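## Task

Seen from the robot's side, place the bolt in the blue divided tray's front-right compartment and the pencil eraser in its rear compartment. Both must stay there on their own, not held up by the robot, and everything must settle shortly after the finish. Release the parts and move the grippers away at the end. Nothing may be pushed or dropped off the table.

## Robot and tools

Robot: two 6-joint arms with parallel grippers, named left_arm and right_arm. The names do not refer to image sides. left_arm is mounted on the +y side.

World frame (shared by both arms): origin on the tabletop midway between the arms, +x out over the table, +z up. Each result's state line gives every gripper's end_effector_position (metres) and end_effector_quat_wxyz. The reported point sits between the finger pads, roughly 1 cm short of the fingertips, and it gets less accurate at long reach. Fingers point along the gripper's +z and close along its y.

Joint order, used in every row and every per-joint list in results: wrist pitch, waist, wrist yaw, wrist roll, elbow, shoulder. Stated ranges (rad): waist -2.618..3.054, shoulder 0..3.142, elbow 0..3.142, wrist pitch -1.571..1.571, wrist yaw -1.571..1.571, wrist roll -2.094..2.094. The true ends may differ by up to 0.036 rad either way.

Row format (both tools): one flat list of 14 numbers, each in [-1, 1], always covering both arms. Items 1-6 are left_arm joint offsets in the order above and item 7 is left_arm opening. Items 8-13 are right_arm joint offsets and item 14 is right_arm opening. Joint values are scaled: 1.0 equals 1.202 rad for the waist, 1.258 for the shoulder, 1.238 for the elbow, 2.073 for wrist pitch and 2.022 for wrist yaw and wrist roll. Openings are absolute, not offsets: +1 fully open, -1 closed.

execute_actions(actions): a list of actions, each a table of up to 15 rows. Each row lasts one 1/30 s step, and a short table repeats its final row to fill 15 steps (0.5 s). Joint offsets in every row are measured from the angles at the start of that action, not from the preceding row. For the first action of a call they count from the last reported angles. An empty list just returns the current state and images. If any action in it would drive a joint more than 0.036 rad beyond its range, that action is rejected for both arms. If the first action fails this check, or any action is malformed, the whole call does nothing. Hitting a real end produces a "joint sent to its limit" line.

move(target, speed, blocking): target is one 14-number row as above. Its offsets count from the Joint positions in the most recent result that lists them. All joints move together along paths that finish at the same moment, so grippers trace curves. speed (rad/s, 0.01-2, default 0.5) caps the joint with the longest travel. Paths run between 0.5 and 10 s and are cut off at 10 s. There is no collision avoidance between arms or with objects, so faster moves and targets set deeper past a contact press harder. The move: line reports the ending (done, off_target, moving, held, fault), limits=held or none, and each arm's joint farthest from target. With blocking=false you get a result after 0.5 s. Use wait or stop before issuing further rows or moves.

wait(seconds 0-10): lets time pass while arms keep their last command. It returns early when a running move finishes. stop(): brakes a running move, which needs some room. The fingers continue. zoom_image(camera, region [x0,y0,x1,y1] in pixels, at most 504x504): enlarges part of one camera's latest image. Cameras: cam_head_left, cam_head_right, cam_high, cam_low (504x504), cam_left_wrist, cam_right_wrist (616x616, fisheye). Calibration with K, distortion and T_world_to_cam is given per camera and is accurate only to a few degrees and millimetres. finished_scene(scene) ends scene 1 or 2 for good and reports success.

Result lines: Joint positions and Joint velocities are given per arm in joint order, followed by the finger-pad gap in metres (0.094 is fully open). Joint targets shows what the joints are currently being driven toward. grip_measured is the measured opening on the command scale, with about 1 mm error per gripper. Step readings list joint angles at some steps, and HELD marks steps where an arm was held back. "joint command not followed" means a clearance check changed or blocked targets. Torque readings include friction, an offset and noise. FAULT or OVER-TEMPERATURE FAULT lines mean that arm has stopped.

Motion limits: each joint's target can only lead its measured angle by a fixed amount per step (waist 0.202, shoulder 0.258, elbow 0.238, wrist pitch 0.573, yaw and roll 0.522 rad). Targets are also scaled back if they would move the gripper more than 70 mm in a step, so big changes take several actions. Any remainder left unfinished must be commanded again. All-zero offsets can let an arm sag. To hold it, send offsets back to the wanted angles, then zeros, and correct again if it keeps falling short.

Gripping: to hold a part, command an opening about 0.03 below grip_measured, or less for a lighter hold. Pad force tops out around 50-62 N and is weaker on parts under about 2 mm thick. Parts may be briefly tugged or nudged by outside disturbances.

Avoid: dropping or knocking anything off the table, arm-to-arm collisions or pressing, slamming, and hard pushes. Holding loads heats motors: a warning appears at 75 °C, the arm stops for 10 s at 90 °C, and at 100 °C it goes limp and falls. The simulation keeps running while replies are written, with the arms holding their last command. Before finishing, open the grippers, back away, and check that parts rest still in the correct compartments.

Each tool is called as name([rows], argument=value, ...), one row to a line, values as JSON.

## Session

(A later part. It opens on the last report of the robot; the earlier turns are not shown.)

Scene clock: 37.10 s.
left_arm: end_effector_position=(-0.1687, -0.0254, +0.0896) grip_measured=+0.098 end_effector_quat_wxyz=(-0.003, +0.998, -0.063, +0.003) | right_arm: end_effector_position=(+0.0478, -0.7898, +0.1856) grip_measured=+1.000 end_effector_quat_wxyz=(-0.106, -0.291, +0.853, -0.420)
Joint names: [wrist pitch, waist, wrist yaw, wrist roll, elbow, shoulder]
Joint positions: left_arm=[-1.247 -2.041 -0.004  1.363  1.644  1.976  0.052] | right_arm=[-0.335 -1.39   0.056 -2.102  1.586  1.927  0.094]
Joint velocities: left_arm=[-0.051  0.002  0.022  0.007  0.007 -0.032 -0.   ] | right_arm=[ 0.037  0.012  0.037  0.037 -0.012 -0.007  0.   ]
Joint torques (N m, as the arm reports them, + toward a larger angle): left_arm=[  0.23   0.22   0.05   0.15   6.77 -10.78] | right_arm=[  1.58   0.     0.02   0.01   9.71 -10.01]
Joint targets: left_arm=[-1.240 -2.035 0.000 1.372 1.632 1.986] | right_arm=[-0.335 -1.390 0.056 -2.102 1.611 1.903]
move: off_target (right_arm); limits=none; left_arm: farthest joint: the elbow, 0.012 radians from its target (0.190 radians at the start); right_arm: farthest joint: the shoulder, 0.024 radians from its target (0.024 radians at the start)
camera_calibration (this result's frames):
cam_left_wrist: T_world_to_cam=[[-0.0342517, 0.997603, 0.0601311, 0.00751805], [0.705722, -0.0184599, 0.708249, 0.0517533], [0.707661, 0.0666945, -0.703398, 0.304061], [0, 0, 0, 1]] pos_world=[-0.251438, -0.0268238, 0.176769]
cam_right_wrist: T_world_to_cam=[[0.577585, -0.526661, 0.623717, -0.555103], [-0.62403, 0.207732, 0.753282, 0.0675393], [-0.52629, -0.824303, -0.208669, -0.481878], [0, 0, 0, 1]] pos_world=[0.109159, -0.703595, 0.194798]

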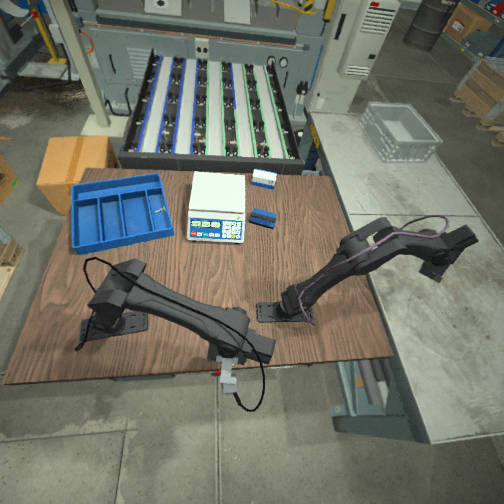

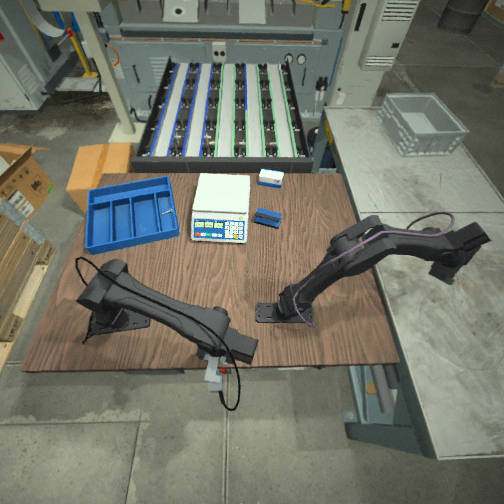

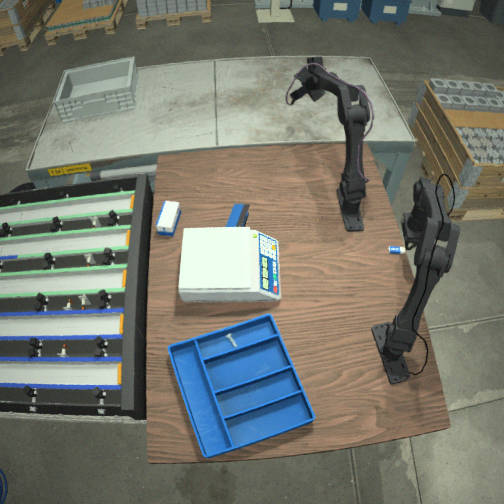

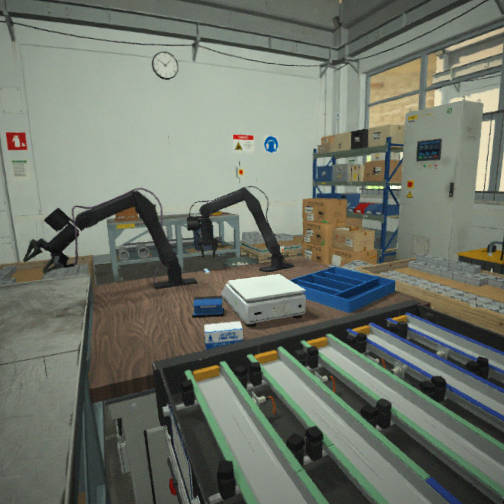

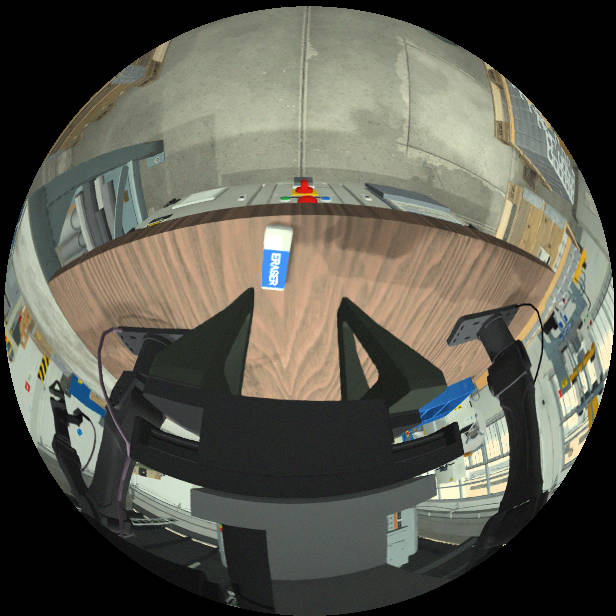

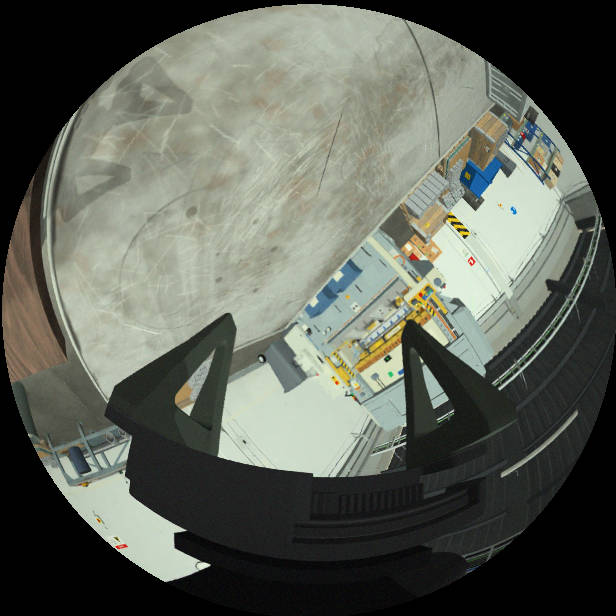

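move(target=[0.1013, 0.0557, 0.002, 0.043, -0.096, 0.0795, 0.1, 0, 0, 0, 0, 0.02, -0.019, 1], speed=0.5)

zoom_image(camera="cam_left_wrist", region=[200, 200, 400, 400])

Scene clock: 38.77 s.
left_arm: end_effector_position=(-0.1491, -0.0436, +0.0271) grip_measured=+0.098 end_effector_quat_wxyz=(-0.006, +0.998, -0.070, +0.003) | right_arm: end_effector_position=(+0.0478, -0.7898, +0.1856) grip_measured=+1.000 end_effector_quat_wxyz=(-0.106, -0.291, +0.853, -0.420)
Joint names: [wrist pitch, waist, wrist yaw, wrist roll, elbow, shoulder]
Joint positions: left_arm=[-1.043 -1.977 -0.004  1.441  1.532  2.073  0.052] | right_arm=[-0.335 -1.39   0.056 -2.102  1.586  1.927  0.094]
Joint velocities: left_arm=[-0.051  0.002 -0.081 -0.007  0.012 -0.002  0.   ] | right_arm=[-0.081  0.002 -0.051 -0.007 -0.007 -0.007  0.   ]
Joint torques (N m, as the arm reports them, + toward a larger angle): left_arm=[  0.24   0.24   0.04   0.17   6.68 -12.1 ] | right_arm=[  1.57  -0.01   0.01   0.01   9.7  -10.03]
Joint targets: left_arm=[-1.037 -1.974 0.000 1.450 1.525 2.076] | right_arm=[-0.335 -1.390 0.056 -2.102 1.611 1.903]
move: off_target (right_arm); limits=none; left_arm: farthest joint: the wrist roll, 0.009 radians from its target (0.087 radians at the start); right_arm: farthest joint: the shoulder, 0.024 radians from its target (0.024 radians at the start)
camera_calibration (this result's frames):
cam_left_wrist: T_world_to_cam=[[-0.0202105, 0.997704, 0.0646438, 0.0320663], [0.704959, -0.0316279, 0.708542, 0.0811402], [0.70896, 0.0598912, -0.702701, 0.247316], [0, 0, 0, 1]] pos_world=[-0.231889, -0.0442384, 0.114225]
cam_right_wrist: T_world_to_cam=[[0.577585, -0.526661, 0.623717, -0.555103], [-0.62403, 0.207732, 0.753282, 0.0675393], [-0.52629, -0.824303, -0.208669, -0.481878], [0, 0, 0, 1]] pos_world=[0.109159, -0.703595, 0.194798]

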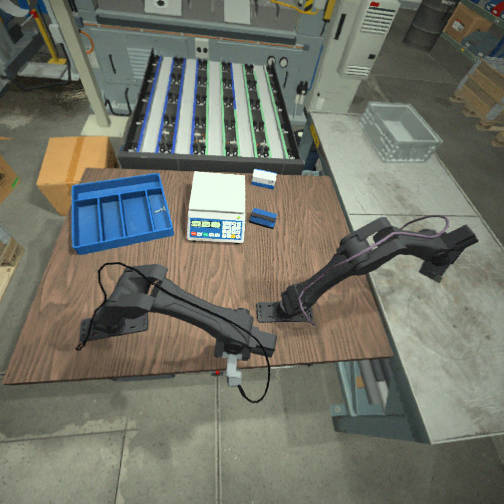

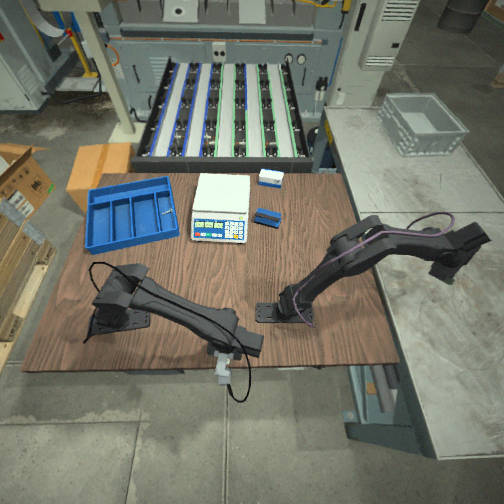

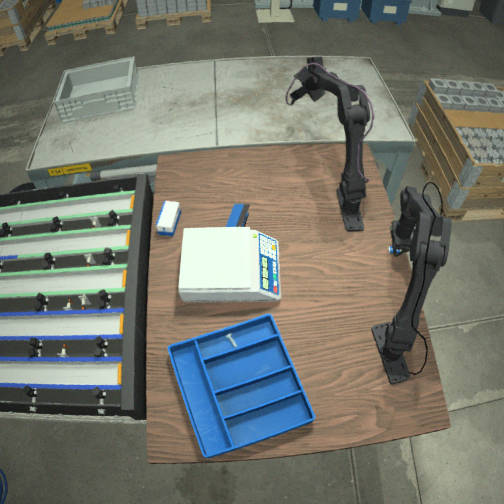

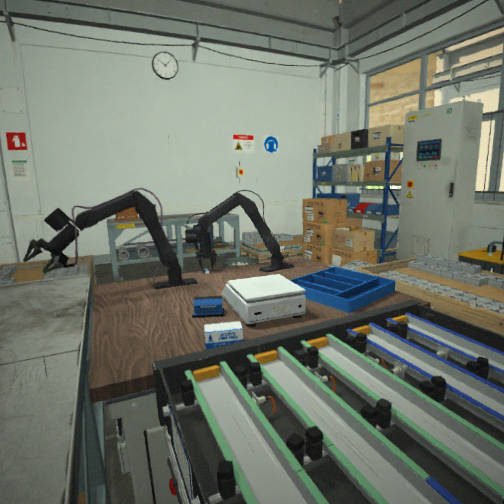

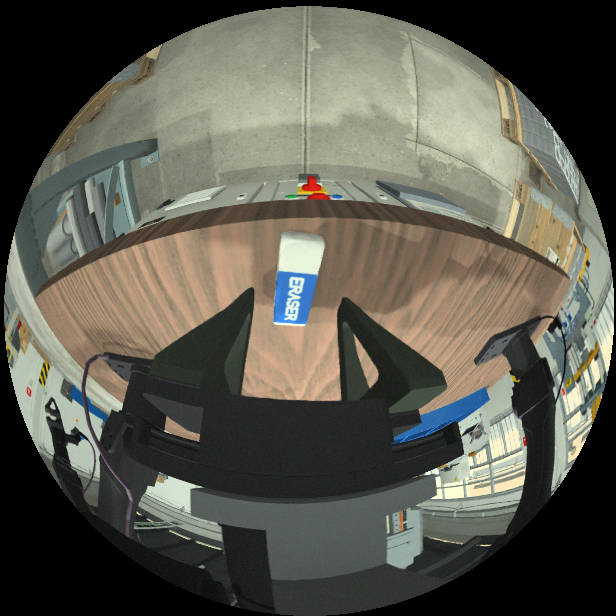

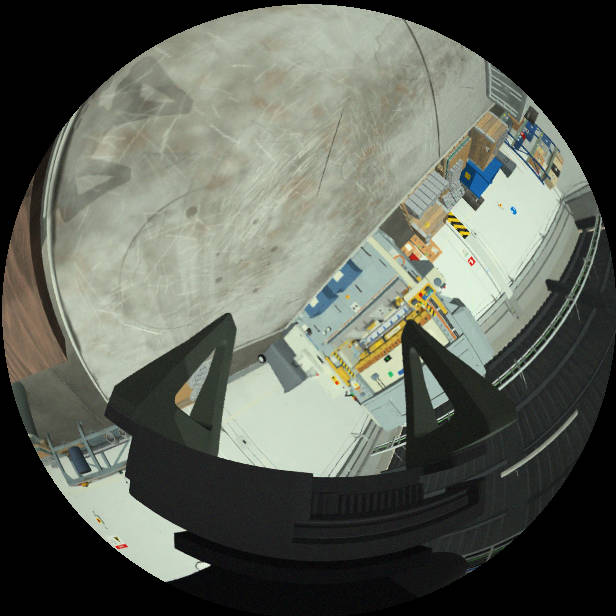

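Region (200, 200, 400, 400) of cam_left_wrist's 616x616 image, scaled by 2.520, with more detail than that image has.

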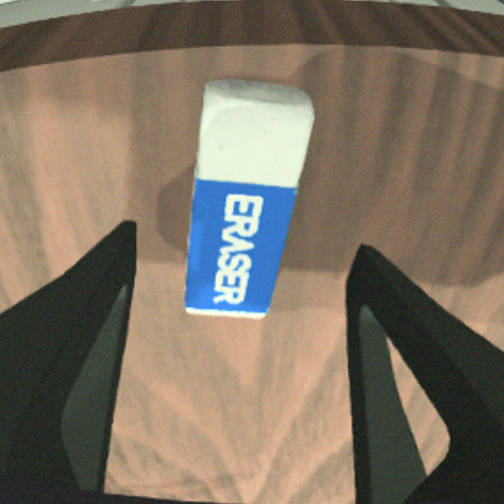

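move(target=[0.027, 0.004, 0.002, 0.004, -0.033, 0.019, 0.1, 0, 0, 0, 0, 0.02, -0.019, 1], speed=0.2)

Scene clock: 40.10 s.
left_arm: end_effector_position=(-0.1501, -0.0473, +0.0208) grip_measured=+0.098 end_effector_quat_wxyz=(+0.006, +0.998, -0.070, +0.001) | right_arm: end_effector_position=(+0.0478, -0.7898, +0.1856) grip_measured=+1.000 end_effector_quat_wxyz=(-0.106, -0.291, +0.853, -0.420)
Joint names: [wrist pitch, waist, wrist yaw, wrist roll, elbow, shoulder]
Joint positions: left_arm=[-0.993 -1.977 -0.004  1.441  1.506  2.073  0.052] | right_arm=[-0.335 -1.39   0.056 -2.102  1.586  1.927  0.094]
Joint velocities: left_arm=[ 0.007 -0.022  0.037 -0.022 -0.002 -0.002 -0.   ] | right_arm=[ 0.022 -0.002  0.095  0.022 -0.002  0.002  0.   ]
Joint torques (N m, as the arm reports them, + toward a larger angle): left_arm=[  0.23   0.38   0.05   0.12   6.07 -10.04] | right_arm=[ 1.59 -0.03  0.01  0.01  9.72 -9.97]
Joint targets: left_arm=[-0.987 -1.973 0.000 1.448 1.492 2.096] | right_arm=[-0.335 -1.390 0.056 -2.102 1.611 1.903]
move: off_target (left_arm, right_arm); limits=none; left_arm: farthest joint: the shoulder, 0.024 radians from its target (0.024 radians at the start); right_arm: farthest joint: the shoulder, 0.024 radians from its target (0.024 radians at the start)
camera_calibration (this result's frames):
cam_left_wrist: T_world_to_cam=[[-0.0198742, 0.998919, 0.042012, 0.0367202], [0.709415, -0.0155203, 0.70462, 0.0877369], [0.704511, 0.0438077, -0.70834, 0.242507], [0, 0, 0, 1]] pos_world=[-0.232361, -0.0459425, 0.108413]
cam_right_wrist: T_world_to_cam=[[0.577585, -0.526661, 0.623717, -0.555103], [-0.62403, 0.207732, 0.753282, 0.0675393], [-0.52629, -0.824303, -0.208669, -0.481878], [0, 0, 0, 1]] pos_world=[0.109159, -0.703595, 0.194798]

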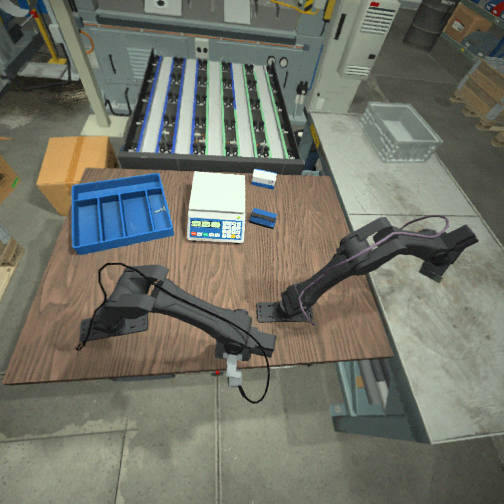

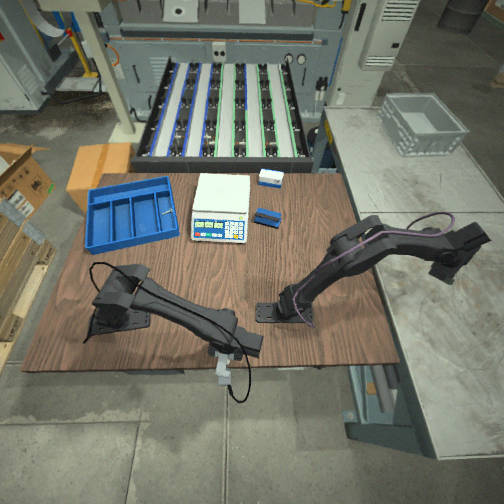

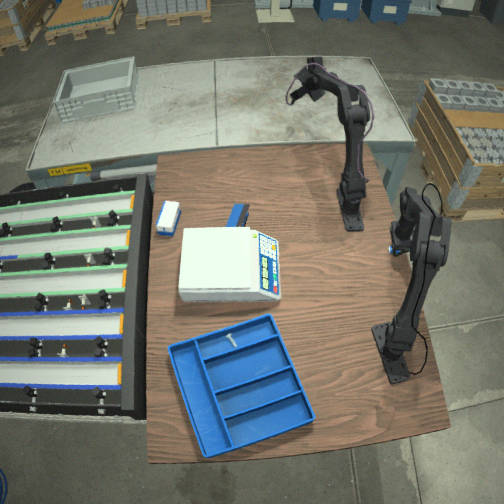

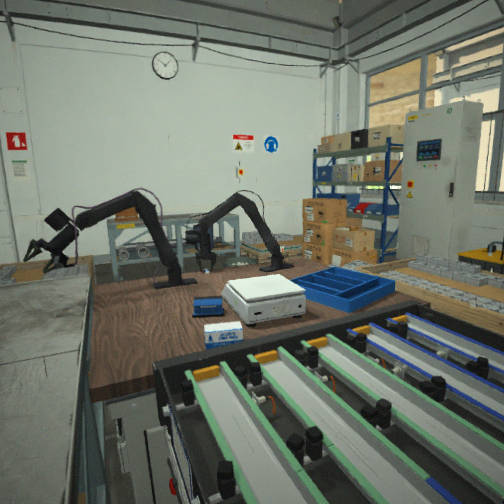

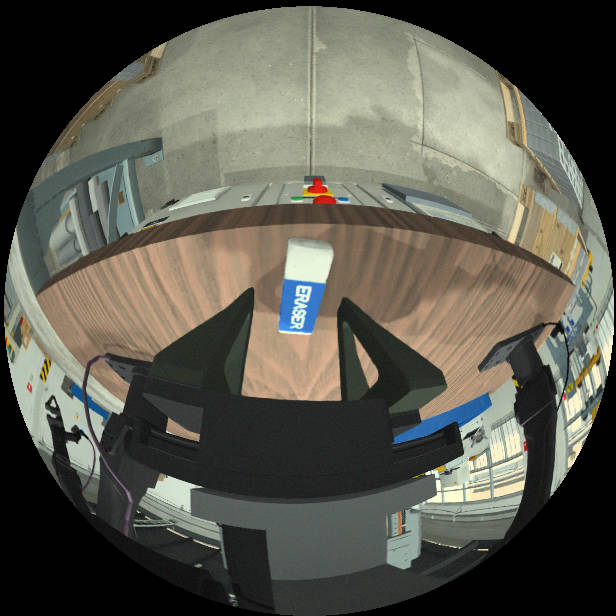

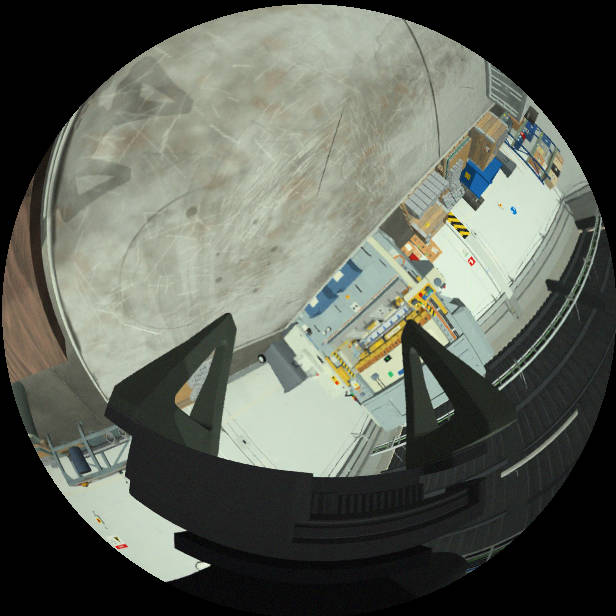

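move(target=[0.0174, 0.003, 0.002, 0.003, -0.0355, 0.018, 0.1, 0, 0, 0, 0, 0.02, -0.019, 1], speed=0.2)

Scene clock: 40.93 s.
left_arm: end_effector_position=(-0.1497, -0.0459, +0.0153) grip_measured=+0.098 end_effector_quat_wxyz=(+0.007, +0.998, -0.070, +0.001) | right_arm: end_effector_position=(+0.0478, -0.7898, +0.1856) grip_measured=+1.000 end_effector_quat_wxyz=(-0.106, -0.291, +0.853, -0.420)
Joint names: [wrist pitch, waist, wrist yaw, wrist roll, elbow, shoulder]
Joint positions: left_arm=[-0.968 -1.977 -0.004  1.441  1.483  2.073  0.052] | right_arm=[-0.335 -1.39   0.056 -2.102  1.586  1.927  0.094]
Joint velocities: left_arm=[ 0.022  0.012  0.007  0.037  0.007 -0.017  0.   ] | right_arm=[-0.022  0.007 -0.051  0.037 -0.002 -0.022  0.   ]
Joint torques (N m, as the arm reports them, + toward a larger angle): left_arm=[  0.31   0.24   0.1    0.12   5.61 -10.01] | right_arm=[  1.57  -0.04   0.01   0.     9.72 -10.  ]
Joint targets: left_arm=[-0.957 -1.974 0.000 1.447 1.462 2.095] | right_arm=[-0.335 -1.390 0.056 -2.102 1.611 1.903]
move: off_target (left_arm, right_arm); limits=none; left_arm: farthest joint: the shoulder, 0.023 radians from its target (0.023 radians at the start); right_arm: farthest joint: the shoulder, 0.024 radians from its target (0.024 radians at the start)
camera_calibration (this result's frames):
cam_left_wrist: T_world_to_cam=[[-0.0194725, 0.999002, 0.0401857, 0.0356349], [0.709764, -0.0144961, 0.704291, 0.0914827], [0.704171, 0.0422367, -0.708773, 0.238133], [0, 0, 0, 1]] pos_world=[-0.231924, -0.0443312, 0.10292]
cam_right_wrist: T_world_to_cam=[[0.577585, -0.526661, 0.623717, -0.555103], [-0.62403, 0.207732, 0.753282, 0.0675393], [-0.52629, -0.824303, -0.208669, -0.481878], [0, 0, 0, 1]] pos_world=[0.109159, -0.703595, 0.194798]

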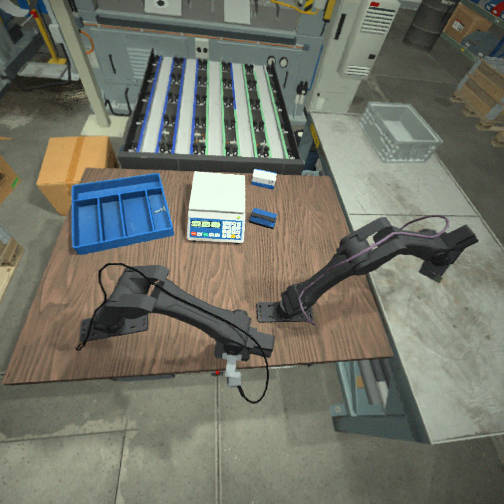

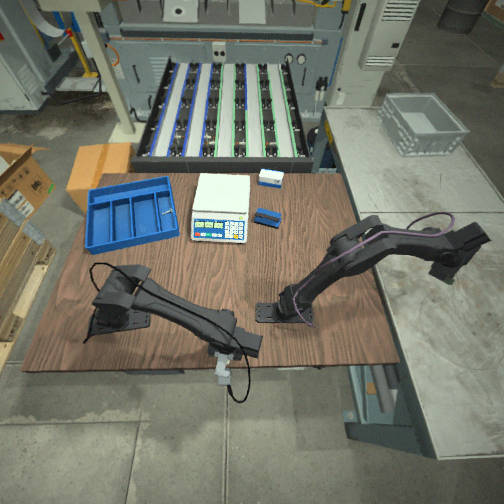

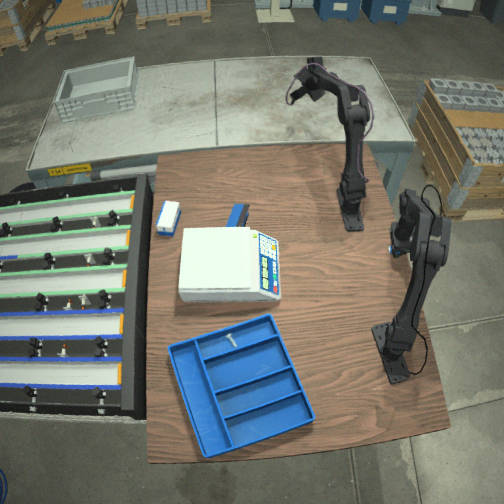

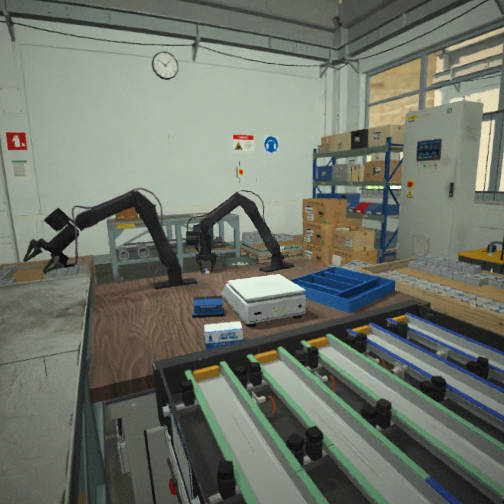

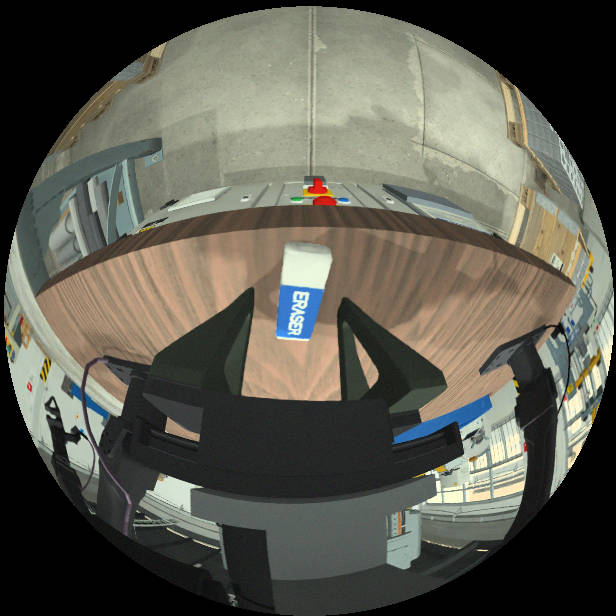

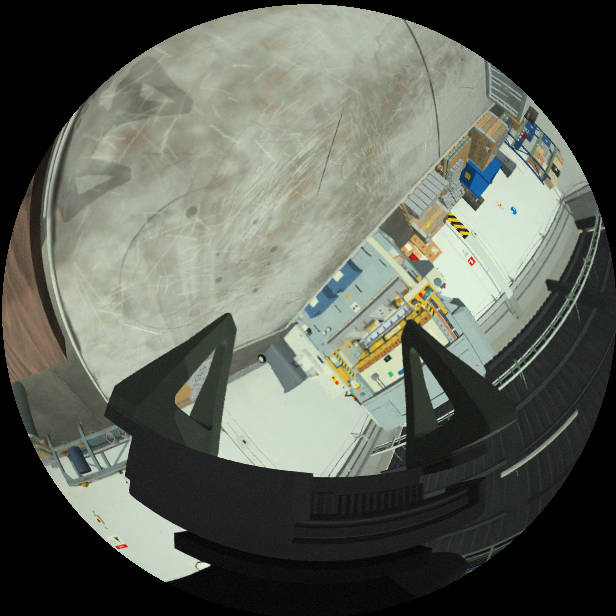

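execute_actions([
  [[0.004, 0, 0, 0, -0.01, 0.01, -0.45, 0, 0, 0, 0, 0.02, -0.019, 1]],
  [[0, 0, 0, 0, 0, 0, -0.6, 0, 0, 0, 0, 0, 0, 1]],
])

Scene clock: 42.03 s.
left_arm: end_effector_position=(-0.1497, -0.0459, +0.0153) grip_measured=-0.570 end_effector_quat_wxyz=(+0.007, +0.998, -0.070, +0.001) | right_arm: end_effector_position=(+0.0478, -0.7898, +0.1856) grip_measured=+1.000 end_effector_quat_wxyz=(-0.106, -0.291, +0.853, -0.420)
Joint names: [wrist pitch, waist, wrist yaw, wrist roll, elbow, shoulder]
Joint positions: left_arm=[-0.968 -1.977 -0.004  1.441  1.483  2.073  0.02 ] | right_arm=[-0.335 -1.39   0.056 -2.102  1.586  1.927  0.094]
Joint velocities: left_arm=[ 0.051 -0.002 -0.037  0.007  0.007  0.002  0.   ] | right_arm=[-0.066  0.002  0.022 -0.081  0.002  0.002  0.   ]
Joint torques (N m, as the arm reports them, + toward a larger angle): left_arm=[  0.16  -0.05   0.06   0.04   7.4  -12.17] | right_arm=[ 1.58 -0.03  0.02  0.    7.44 -8.42]
Joint targets: left_arm=[-0.968 -1.977 -0.004 1.441 1.483 2.073] | right_arm=[-0.335 -1.390 0.056 -2.102 1.586 1.927]
Step readings (joint positions; steps 1 to 15: 1st action; 16 to 30: 2nd action):
0: left_arm=[-0.968 -1.977 -0.004 1.441 1.483 2.073] | right_arm=[-0.335 -1.390 0.056 -2.102 1.586 1.927]
1: left_arm=[-0.968 -1.977 -0.004 1.441 1.483 2.073] | right_arm=[-0.335 -1.390 0.056 -2.102 1.586 1.927]
2: left_arm=[-0.968 -1.977 -0.004 1.441 1.483 2.073] | right_arm=[-0.335 -1.390 0.056 -2.102 1.586 1.927]
4: left_arm=[-0.968 -1.977 -0.004 1.441 1.483 2.073] | right_arm=[-0.335 -1.390 0.056 -2.102 1.586 1.927]
8: left_arm=[-0.968 -1.977 -0.004 1.441 1.483 2.073] | right_arm=[-0.335 -1.390 0.056 -2.102 1.586 1.927]
15: left_arm=[-0.968 -1.977 -0.004 1.441 1.483 2.073] | right_arm=[-0.335 -1.390 0.056 -2.102 1.586 1.927]
16: left_arm=[-0.968 -1.977 -0.004 1.441 1.483 2.073] | right_arm=[-0.335 -1.390 0.056 -2.102 1.586 1.927]
17: left_arm=[-0.968 -1.977 -0.004 1.441 1.483 2.073] | right_arm=[-0.335 -1.390 0.056 -2.102 1.586 1.927]
19: left_arm=[-0.968 -1.977 -0.004 1.441 1.483 2.073] | right_arm=[-0.335 -1.390 0.056 -2.102 1.586 1.927]
23: left_arm=[-0.968 -1.977 -0.004 1.441 1.483 2.073] | right_arm=[-0.335 -1.390 0.056 -2.102 1.586 1.927]
30: Joint positions above
camera_calibration (this result's frames):
cam_left_wrist: T_world_to_cam=[[-0.0194725, 0.999002, 0.0401857, 0.0356349], [0.709764, -0.0144961, 0.704291, 0.0914827], [0.704171, 0.0422367, -0.708773, 0.238133], [0, 0, 0, 1]] pos_world=[-0.231924, -0.0443312, 0.10292]
cam_right_wrist: T_world_to_cam=[[0.577585, -0.526661, 0.623717, -0.555103], [-0.62403, 0.207732, 0.753282, 0.0675393], [-0.52629, -0.824303, -0.208669, -0.481878], [0, 0, 0, 1]] pos_world=[0.109159, -0.703595, 0.194798]

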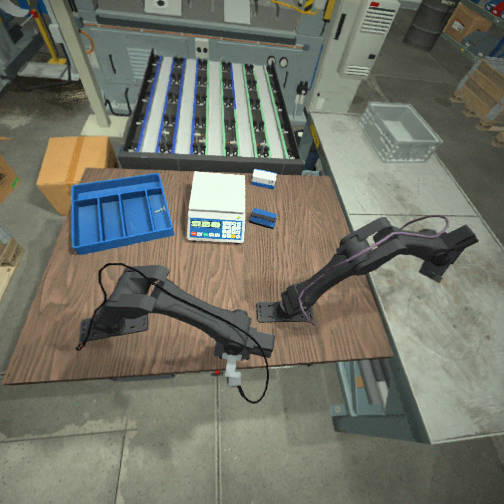

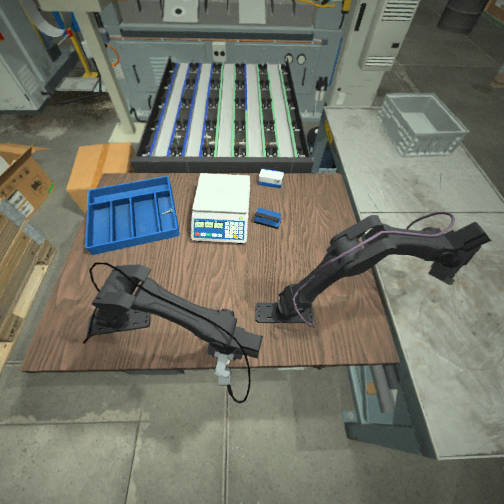

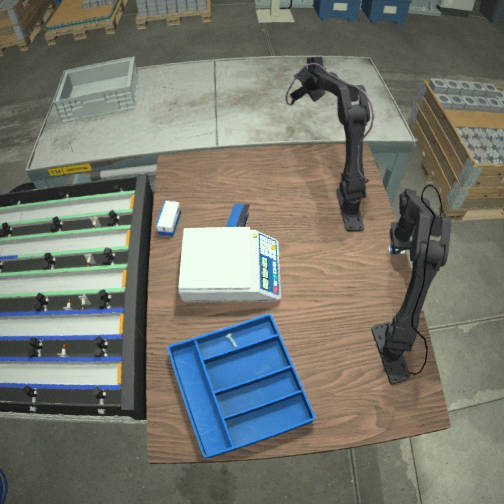

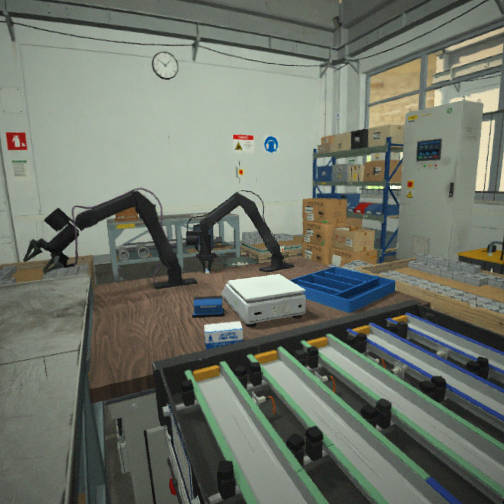

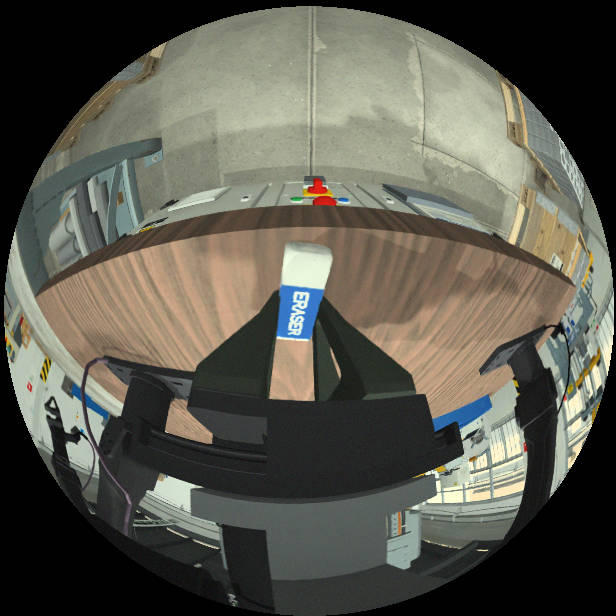

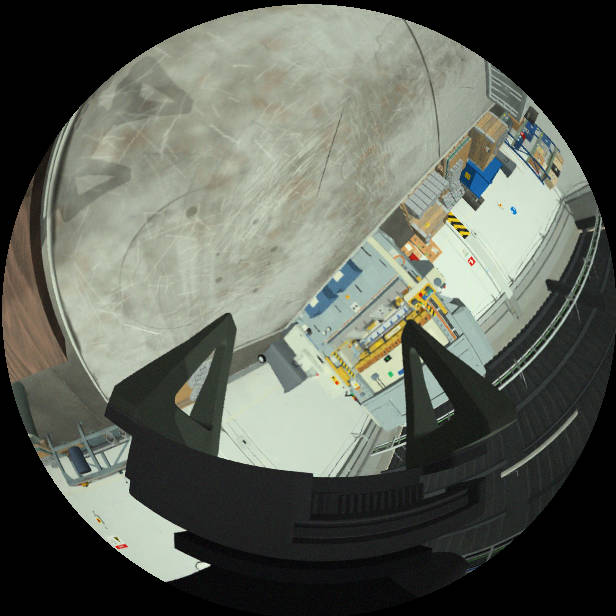

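move(target=[-0.160, 1.0, 0.002, 0.03, 0.498, -0.058, -0.62, 0, 0, 0, 0, 0.02, -0.019, 1], speed=0.9)

Scene clock: 45.23 s.
left_arm: end_effector_position=(+0.3243, +0.0570, +0.1990) grip_measured=-0.570 end_effector_quat_wxyz=(+0.158, +0.860, +0.479, +0.077) | right_arm: end_effector_position=(+0.0478, -0.7898, +0.1856) grip_measured=+1.000 end_effector_quat_wxyz=(-0.106, -0.291, +0.853, -0.420)
Joint names: [wrist pitch, waist, wrist yaw, wrist roll, elbow, shoulder]
Joint positions: left_arm=[-1.28  -0.77  -0.008  1.494  2.079  2.017  0.02 ] | right_arm=[-0.335 -1.39   0.056 -2.102  1.586  1.927  0.094]
Joint velocities: left_arm=[-0.037  0.012  0.037  0.022 -0.002  0.002 -0.001] | right_arm=[-0.037 -0.007 -0.022 -0.007 -0.002  0.002  0.   ]
Joint torques (N m, as the arm reports them, + toward a larger angle): left_arm=[  0.65  -0.43   0.11   0.08   9.76 -14.  ] | right_arm=[  1.58  -0.01   0.01   0.     9.68 -10.  ]
Joint targets: left_arm=[-1.299 -0.775 -0.000 1.501 2.099 2.000] | right_arm=[-0.335 -1.390 0.056 -2.102 1.611 1.903]
move: off_target (right_arm); limits=none; left_arm: farthest joint: the elbow, 0.020 radians from its target (0.617 radians at the start); right_arm: farthest joint: the shoulder, 0.024 radians from its target (0.024 radians at the start)
camera_calibration (this result's frames):
cam_left_wrist: T_world_to_cam=[[-0.887145, 0.361213, -0.287224, 0.317638], [0.114687, 0.775423, 0.620939, -0.208291], [0.447012, 0.517922, -0.72934, 0.090606], [0, 0, 0, 1]] pos_world=[0.265178, -0.000148625, 0.286652]
cam_right_wrist: T_world_to_cam=[[0.577585, -0.526661, 0.623717, -0.555103], [-0.62403, 0.207732, 0.753282, 0.0675393], [-0.52629, -0.824303, -0.208669, -0.481878], [0, 0, 0, 1]] pos_world=[0.109159, -0.703595, 0.194798]

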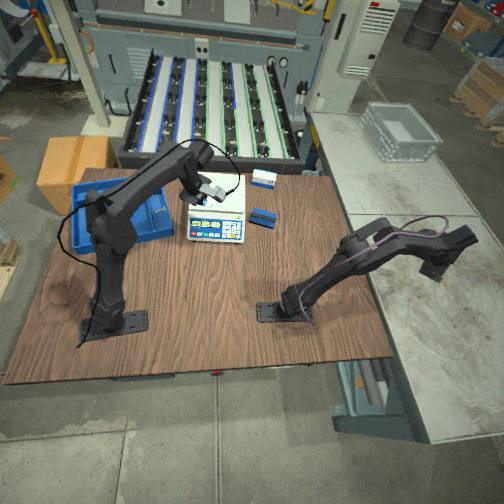

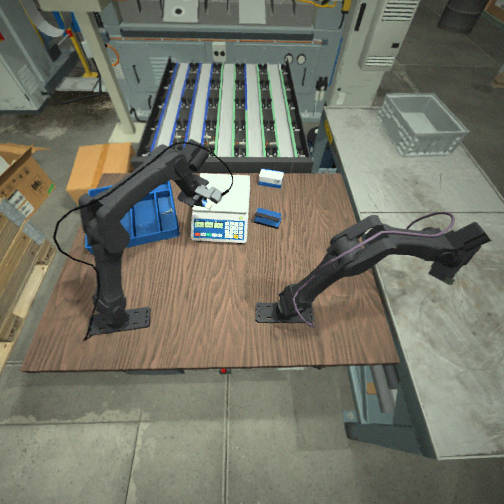

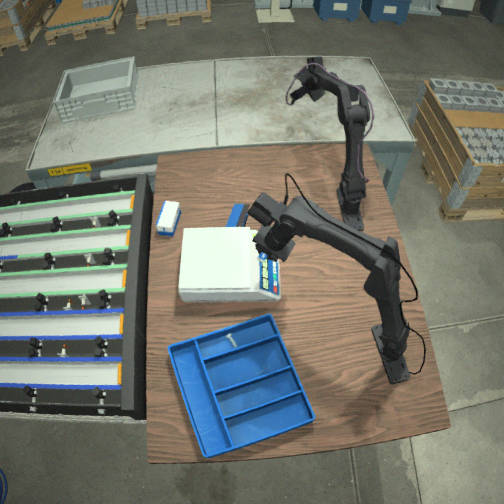

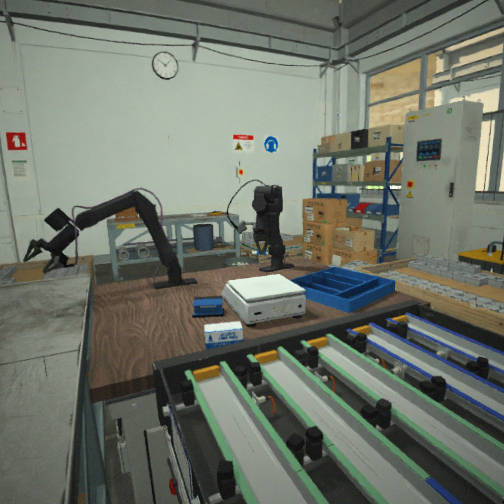

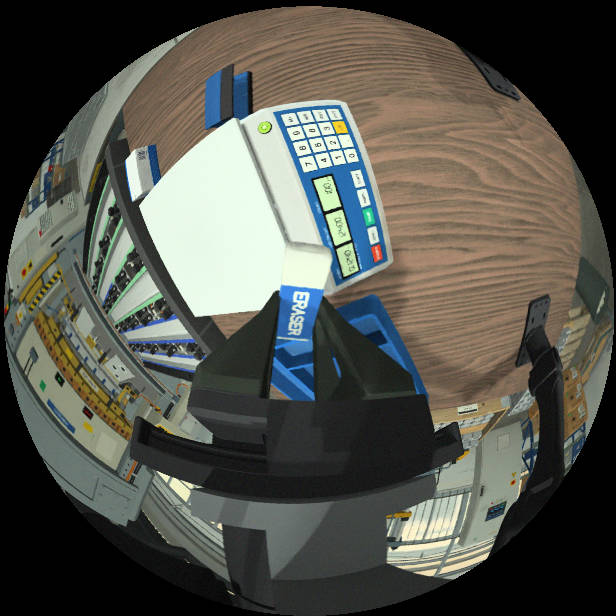

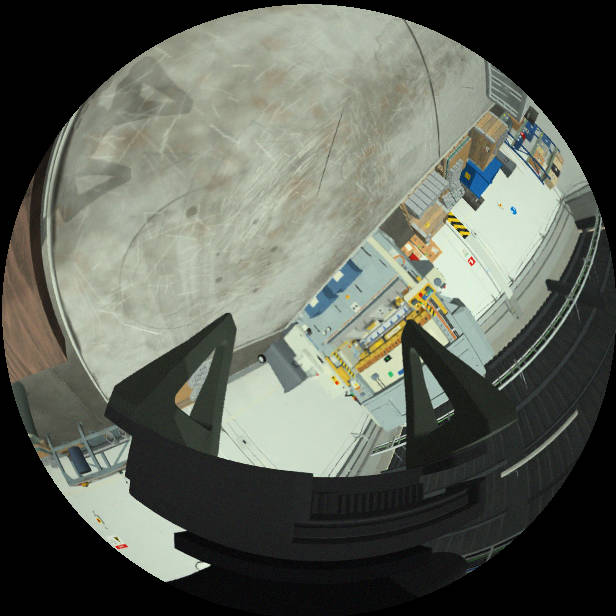

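execute_actions(actions=[])

Scene clock: 45.67 s.
left_arm: end_effector_position=(+0.3243, +0.0570, +0.1989) grip_measured=-0.570 end_effector_quat_wxyz=(+0.158, +0.860, +0.478, +0.077) | right_arm: end_effector_position=(+0.0478, -0.7898, +0.1856) grip_measured=+1.000 end_effector_quat_wxyz=(-0.106, -0.291, +0.853, -0.420)
Joint names: [wrist pitch, waist, wrist yaw, wrist roll, elbow, shoulder]
Joint positions: left_arm=[-1.281 -0.77  -0.008  1.494  2.079  2.017  0.02 ] | right_arm=[-0.335 -1.39   0.056 -2.102  1.586  1.927  0.094]
Joint velocities: left_arm=[ 0.051  0.007  0.022 -0.022 -0.012 -0.012 -0.   ] | right_arm=[ 0.007 -0.012  0.066  0.037  0.007  0.007  0.   ]
Joint torques (N m, as the arm reports them, + toward a larger angle): left_arm=[  0.69  -0.55   0.07   0.16   9.92 -14.08] | right_arm=[  1.58  -0.02   0.01   0.01   9.71 -10.02]
Joint targets: left_arm=[-1.299 -0.775 -0.000 1.502 2.099 2.000] | right_arm=[-0.335 -1.390 0.056 -2.102 1.611 1.903]
camera_calibration (this result's frames):
cam_left_wrist: T_world_to_cam=[[-0.887083, 0.361627, -0.286898, 0.317437], [0.115109, 0.775175, 0.621172, -0.208472], [0.447028, 0.518006, -0.72927, 0.090563], [0, 0, 0, 1]] pos_world=[0.265106, -0.000104036, 0.286614]
cam_right_wrist: T_world_to_cam=[[0.577585, -0.526661, 0.623717, -0.555103], [-0.62403, 0.207732, 0.753282, 0.0675393], [-0.52629, -0.824303, -0.208669, -0.481878], [0, 0, 0, 1]] pos_world=[0.109159, -0.703595, 0.194798]

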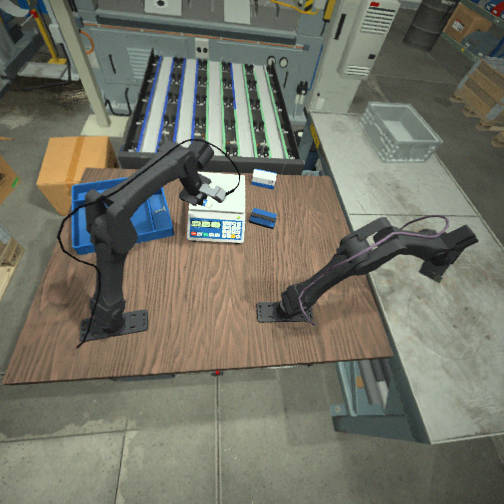

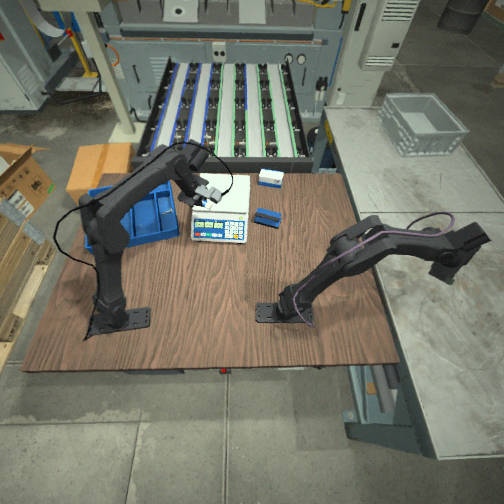

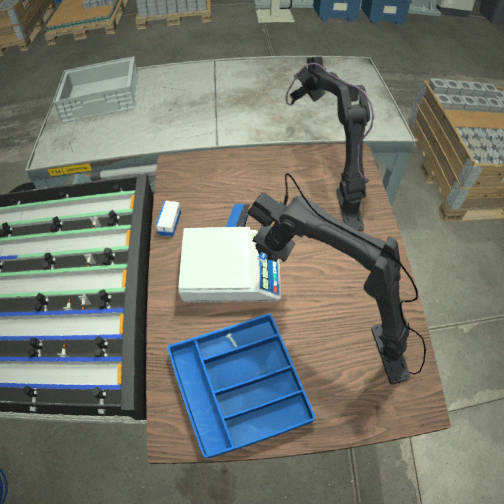

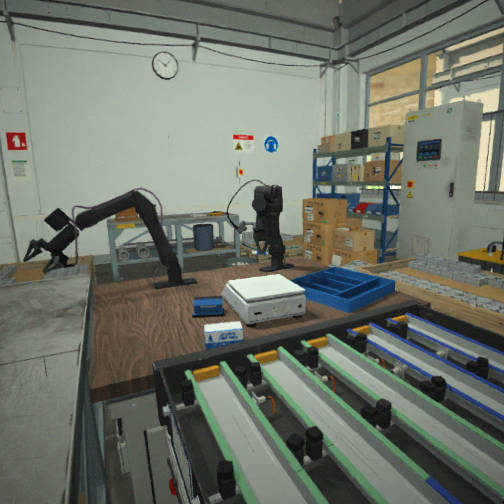

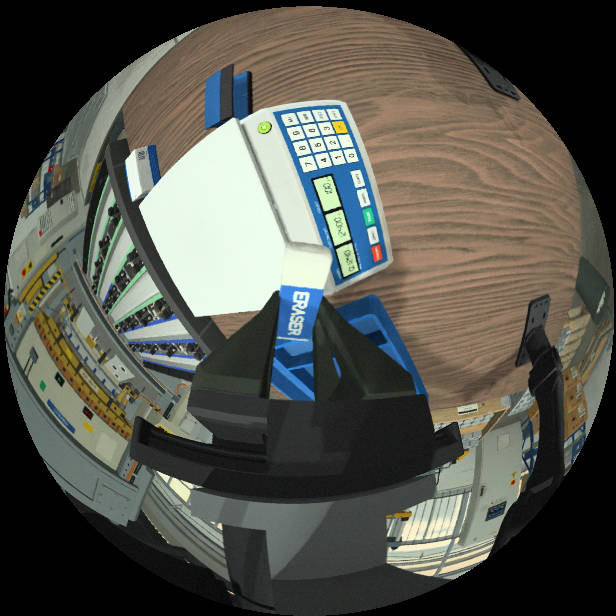

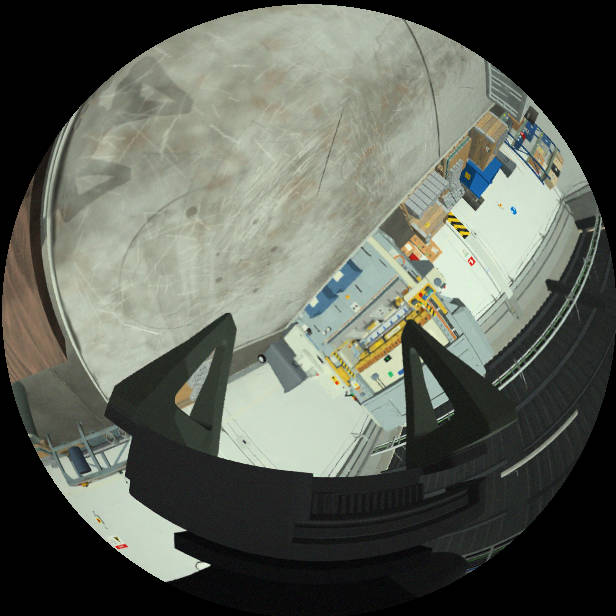

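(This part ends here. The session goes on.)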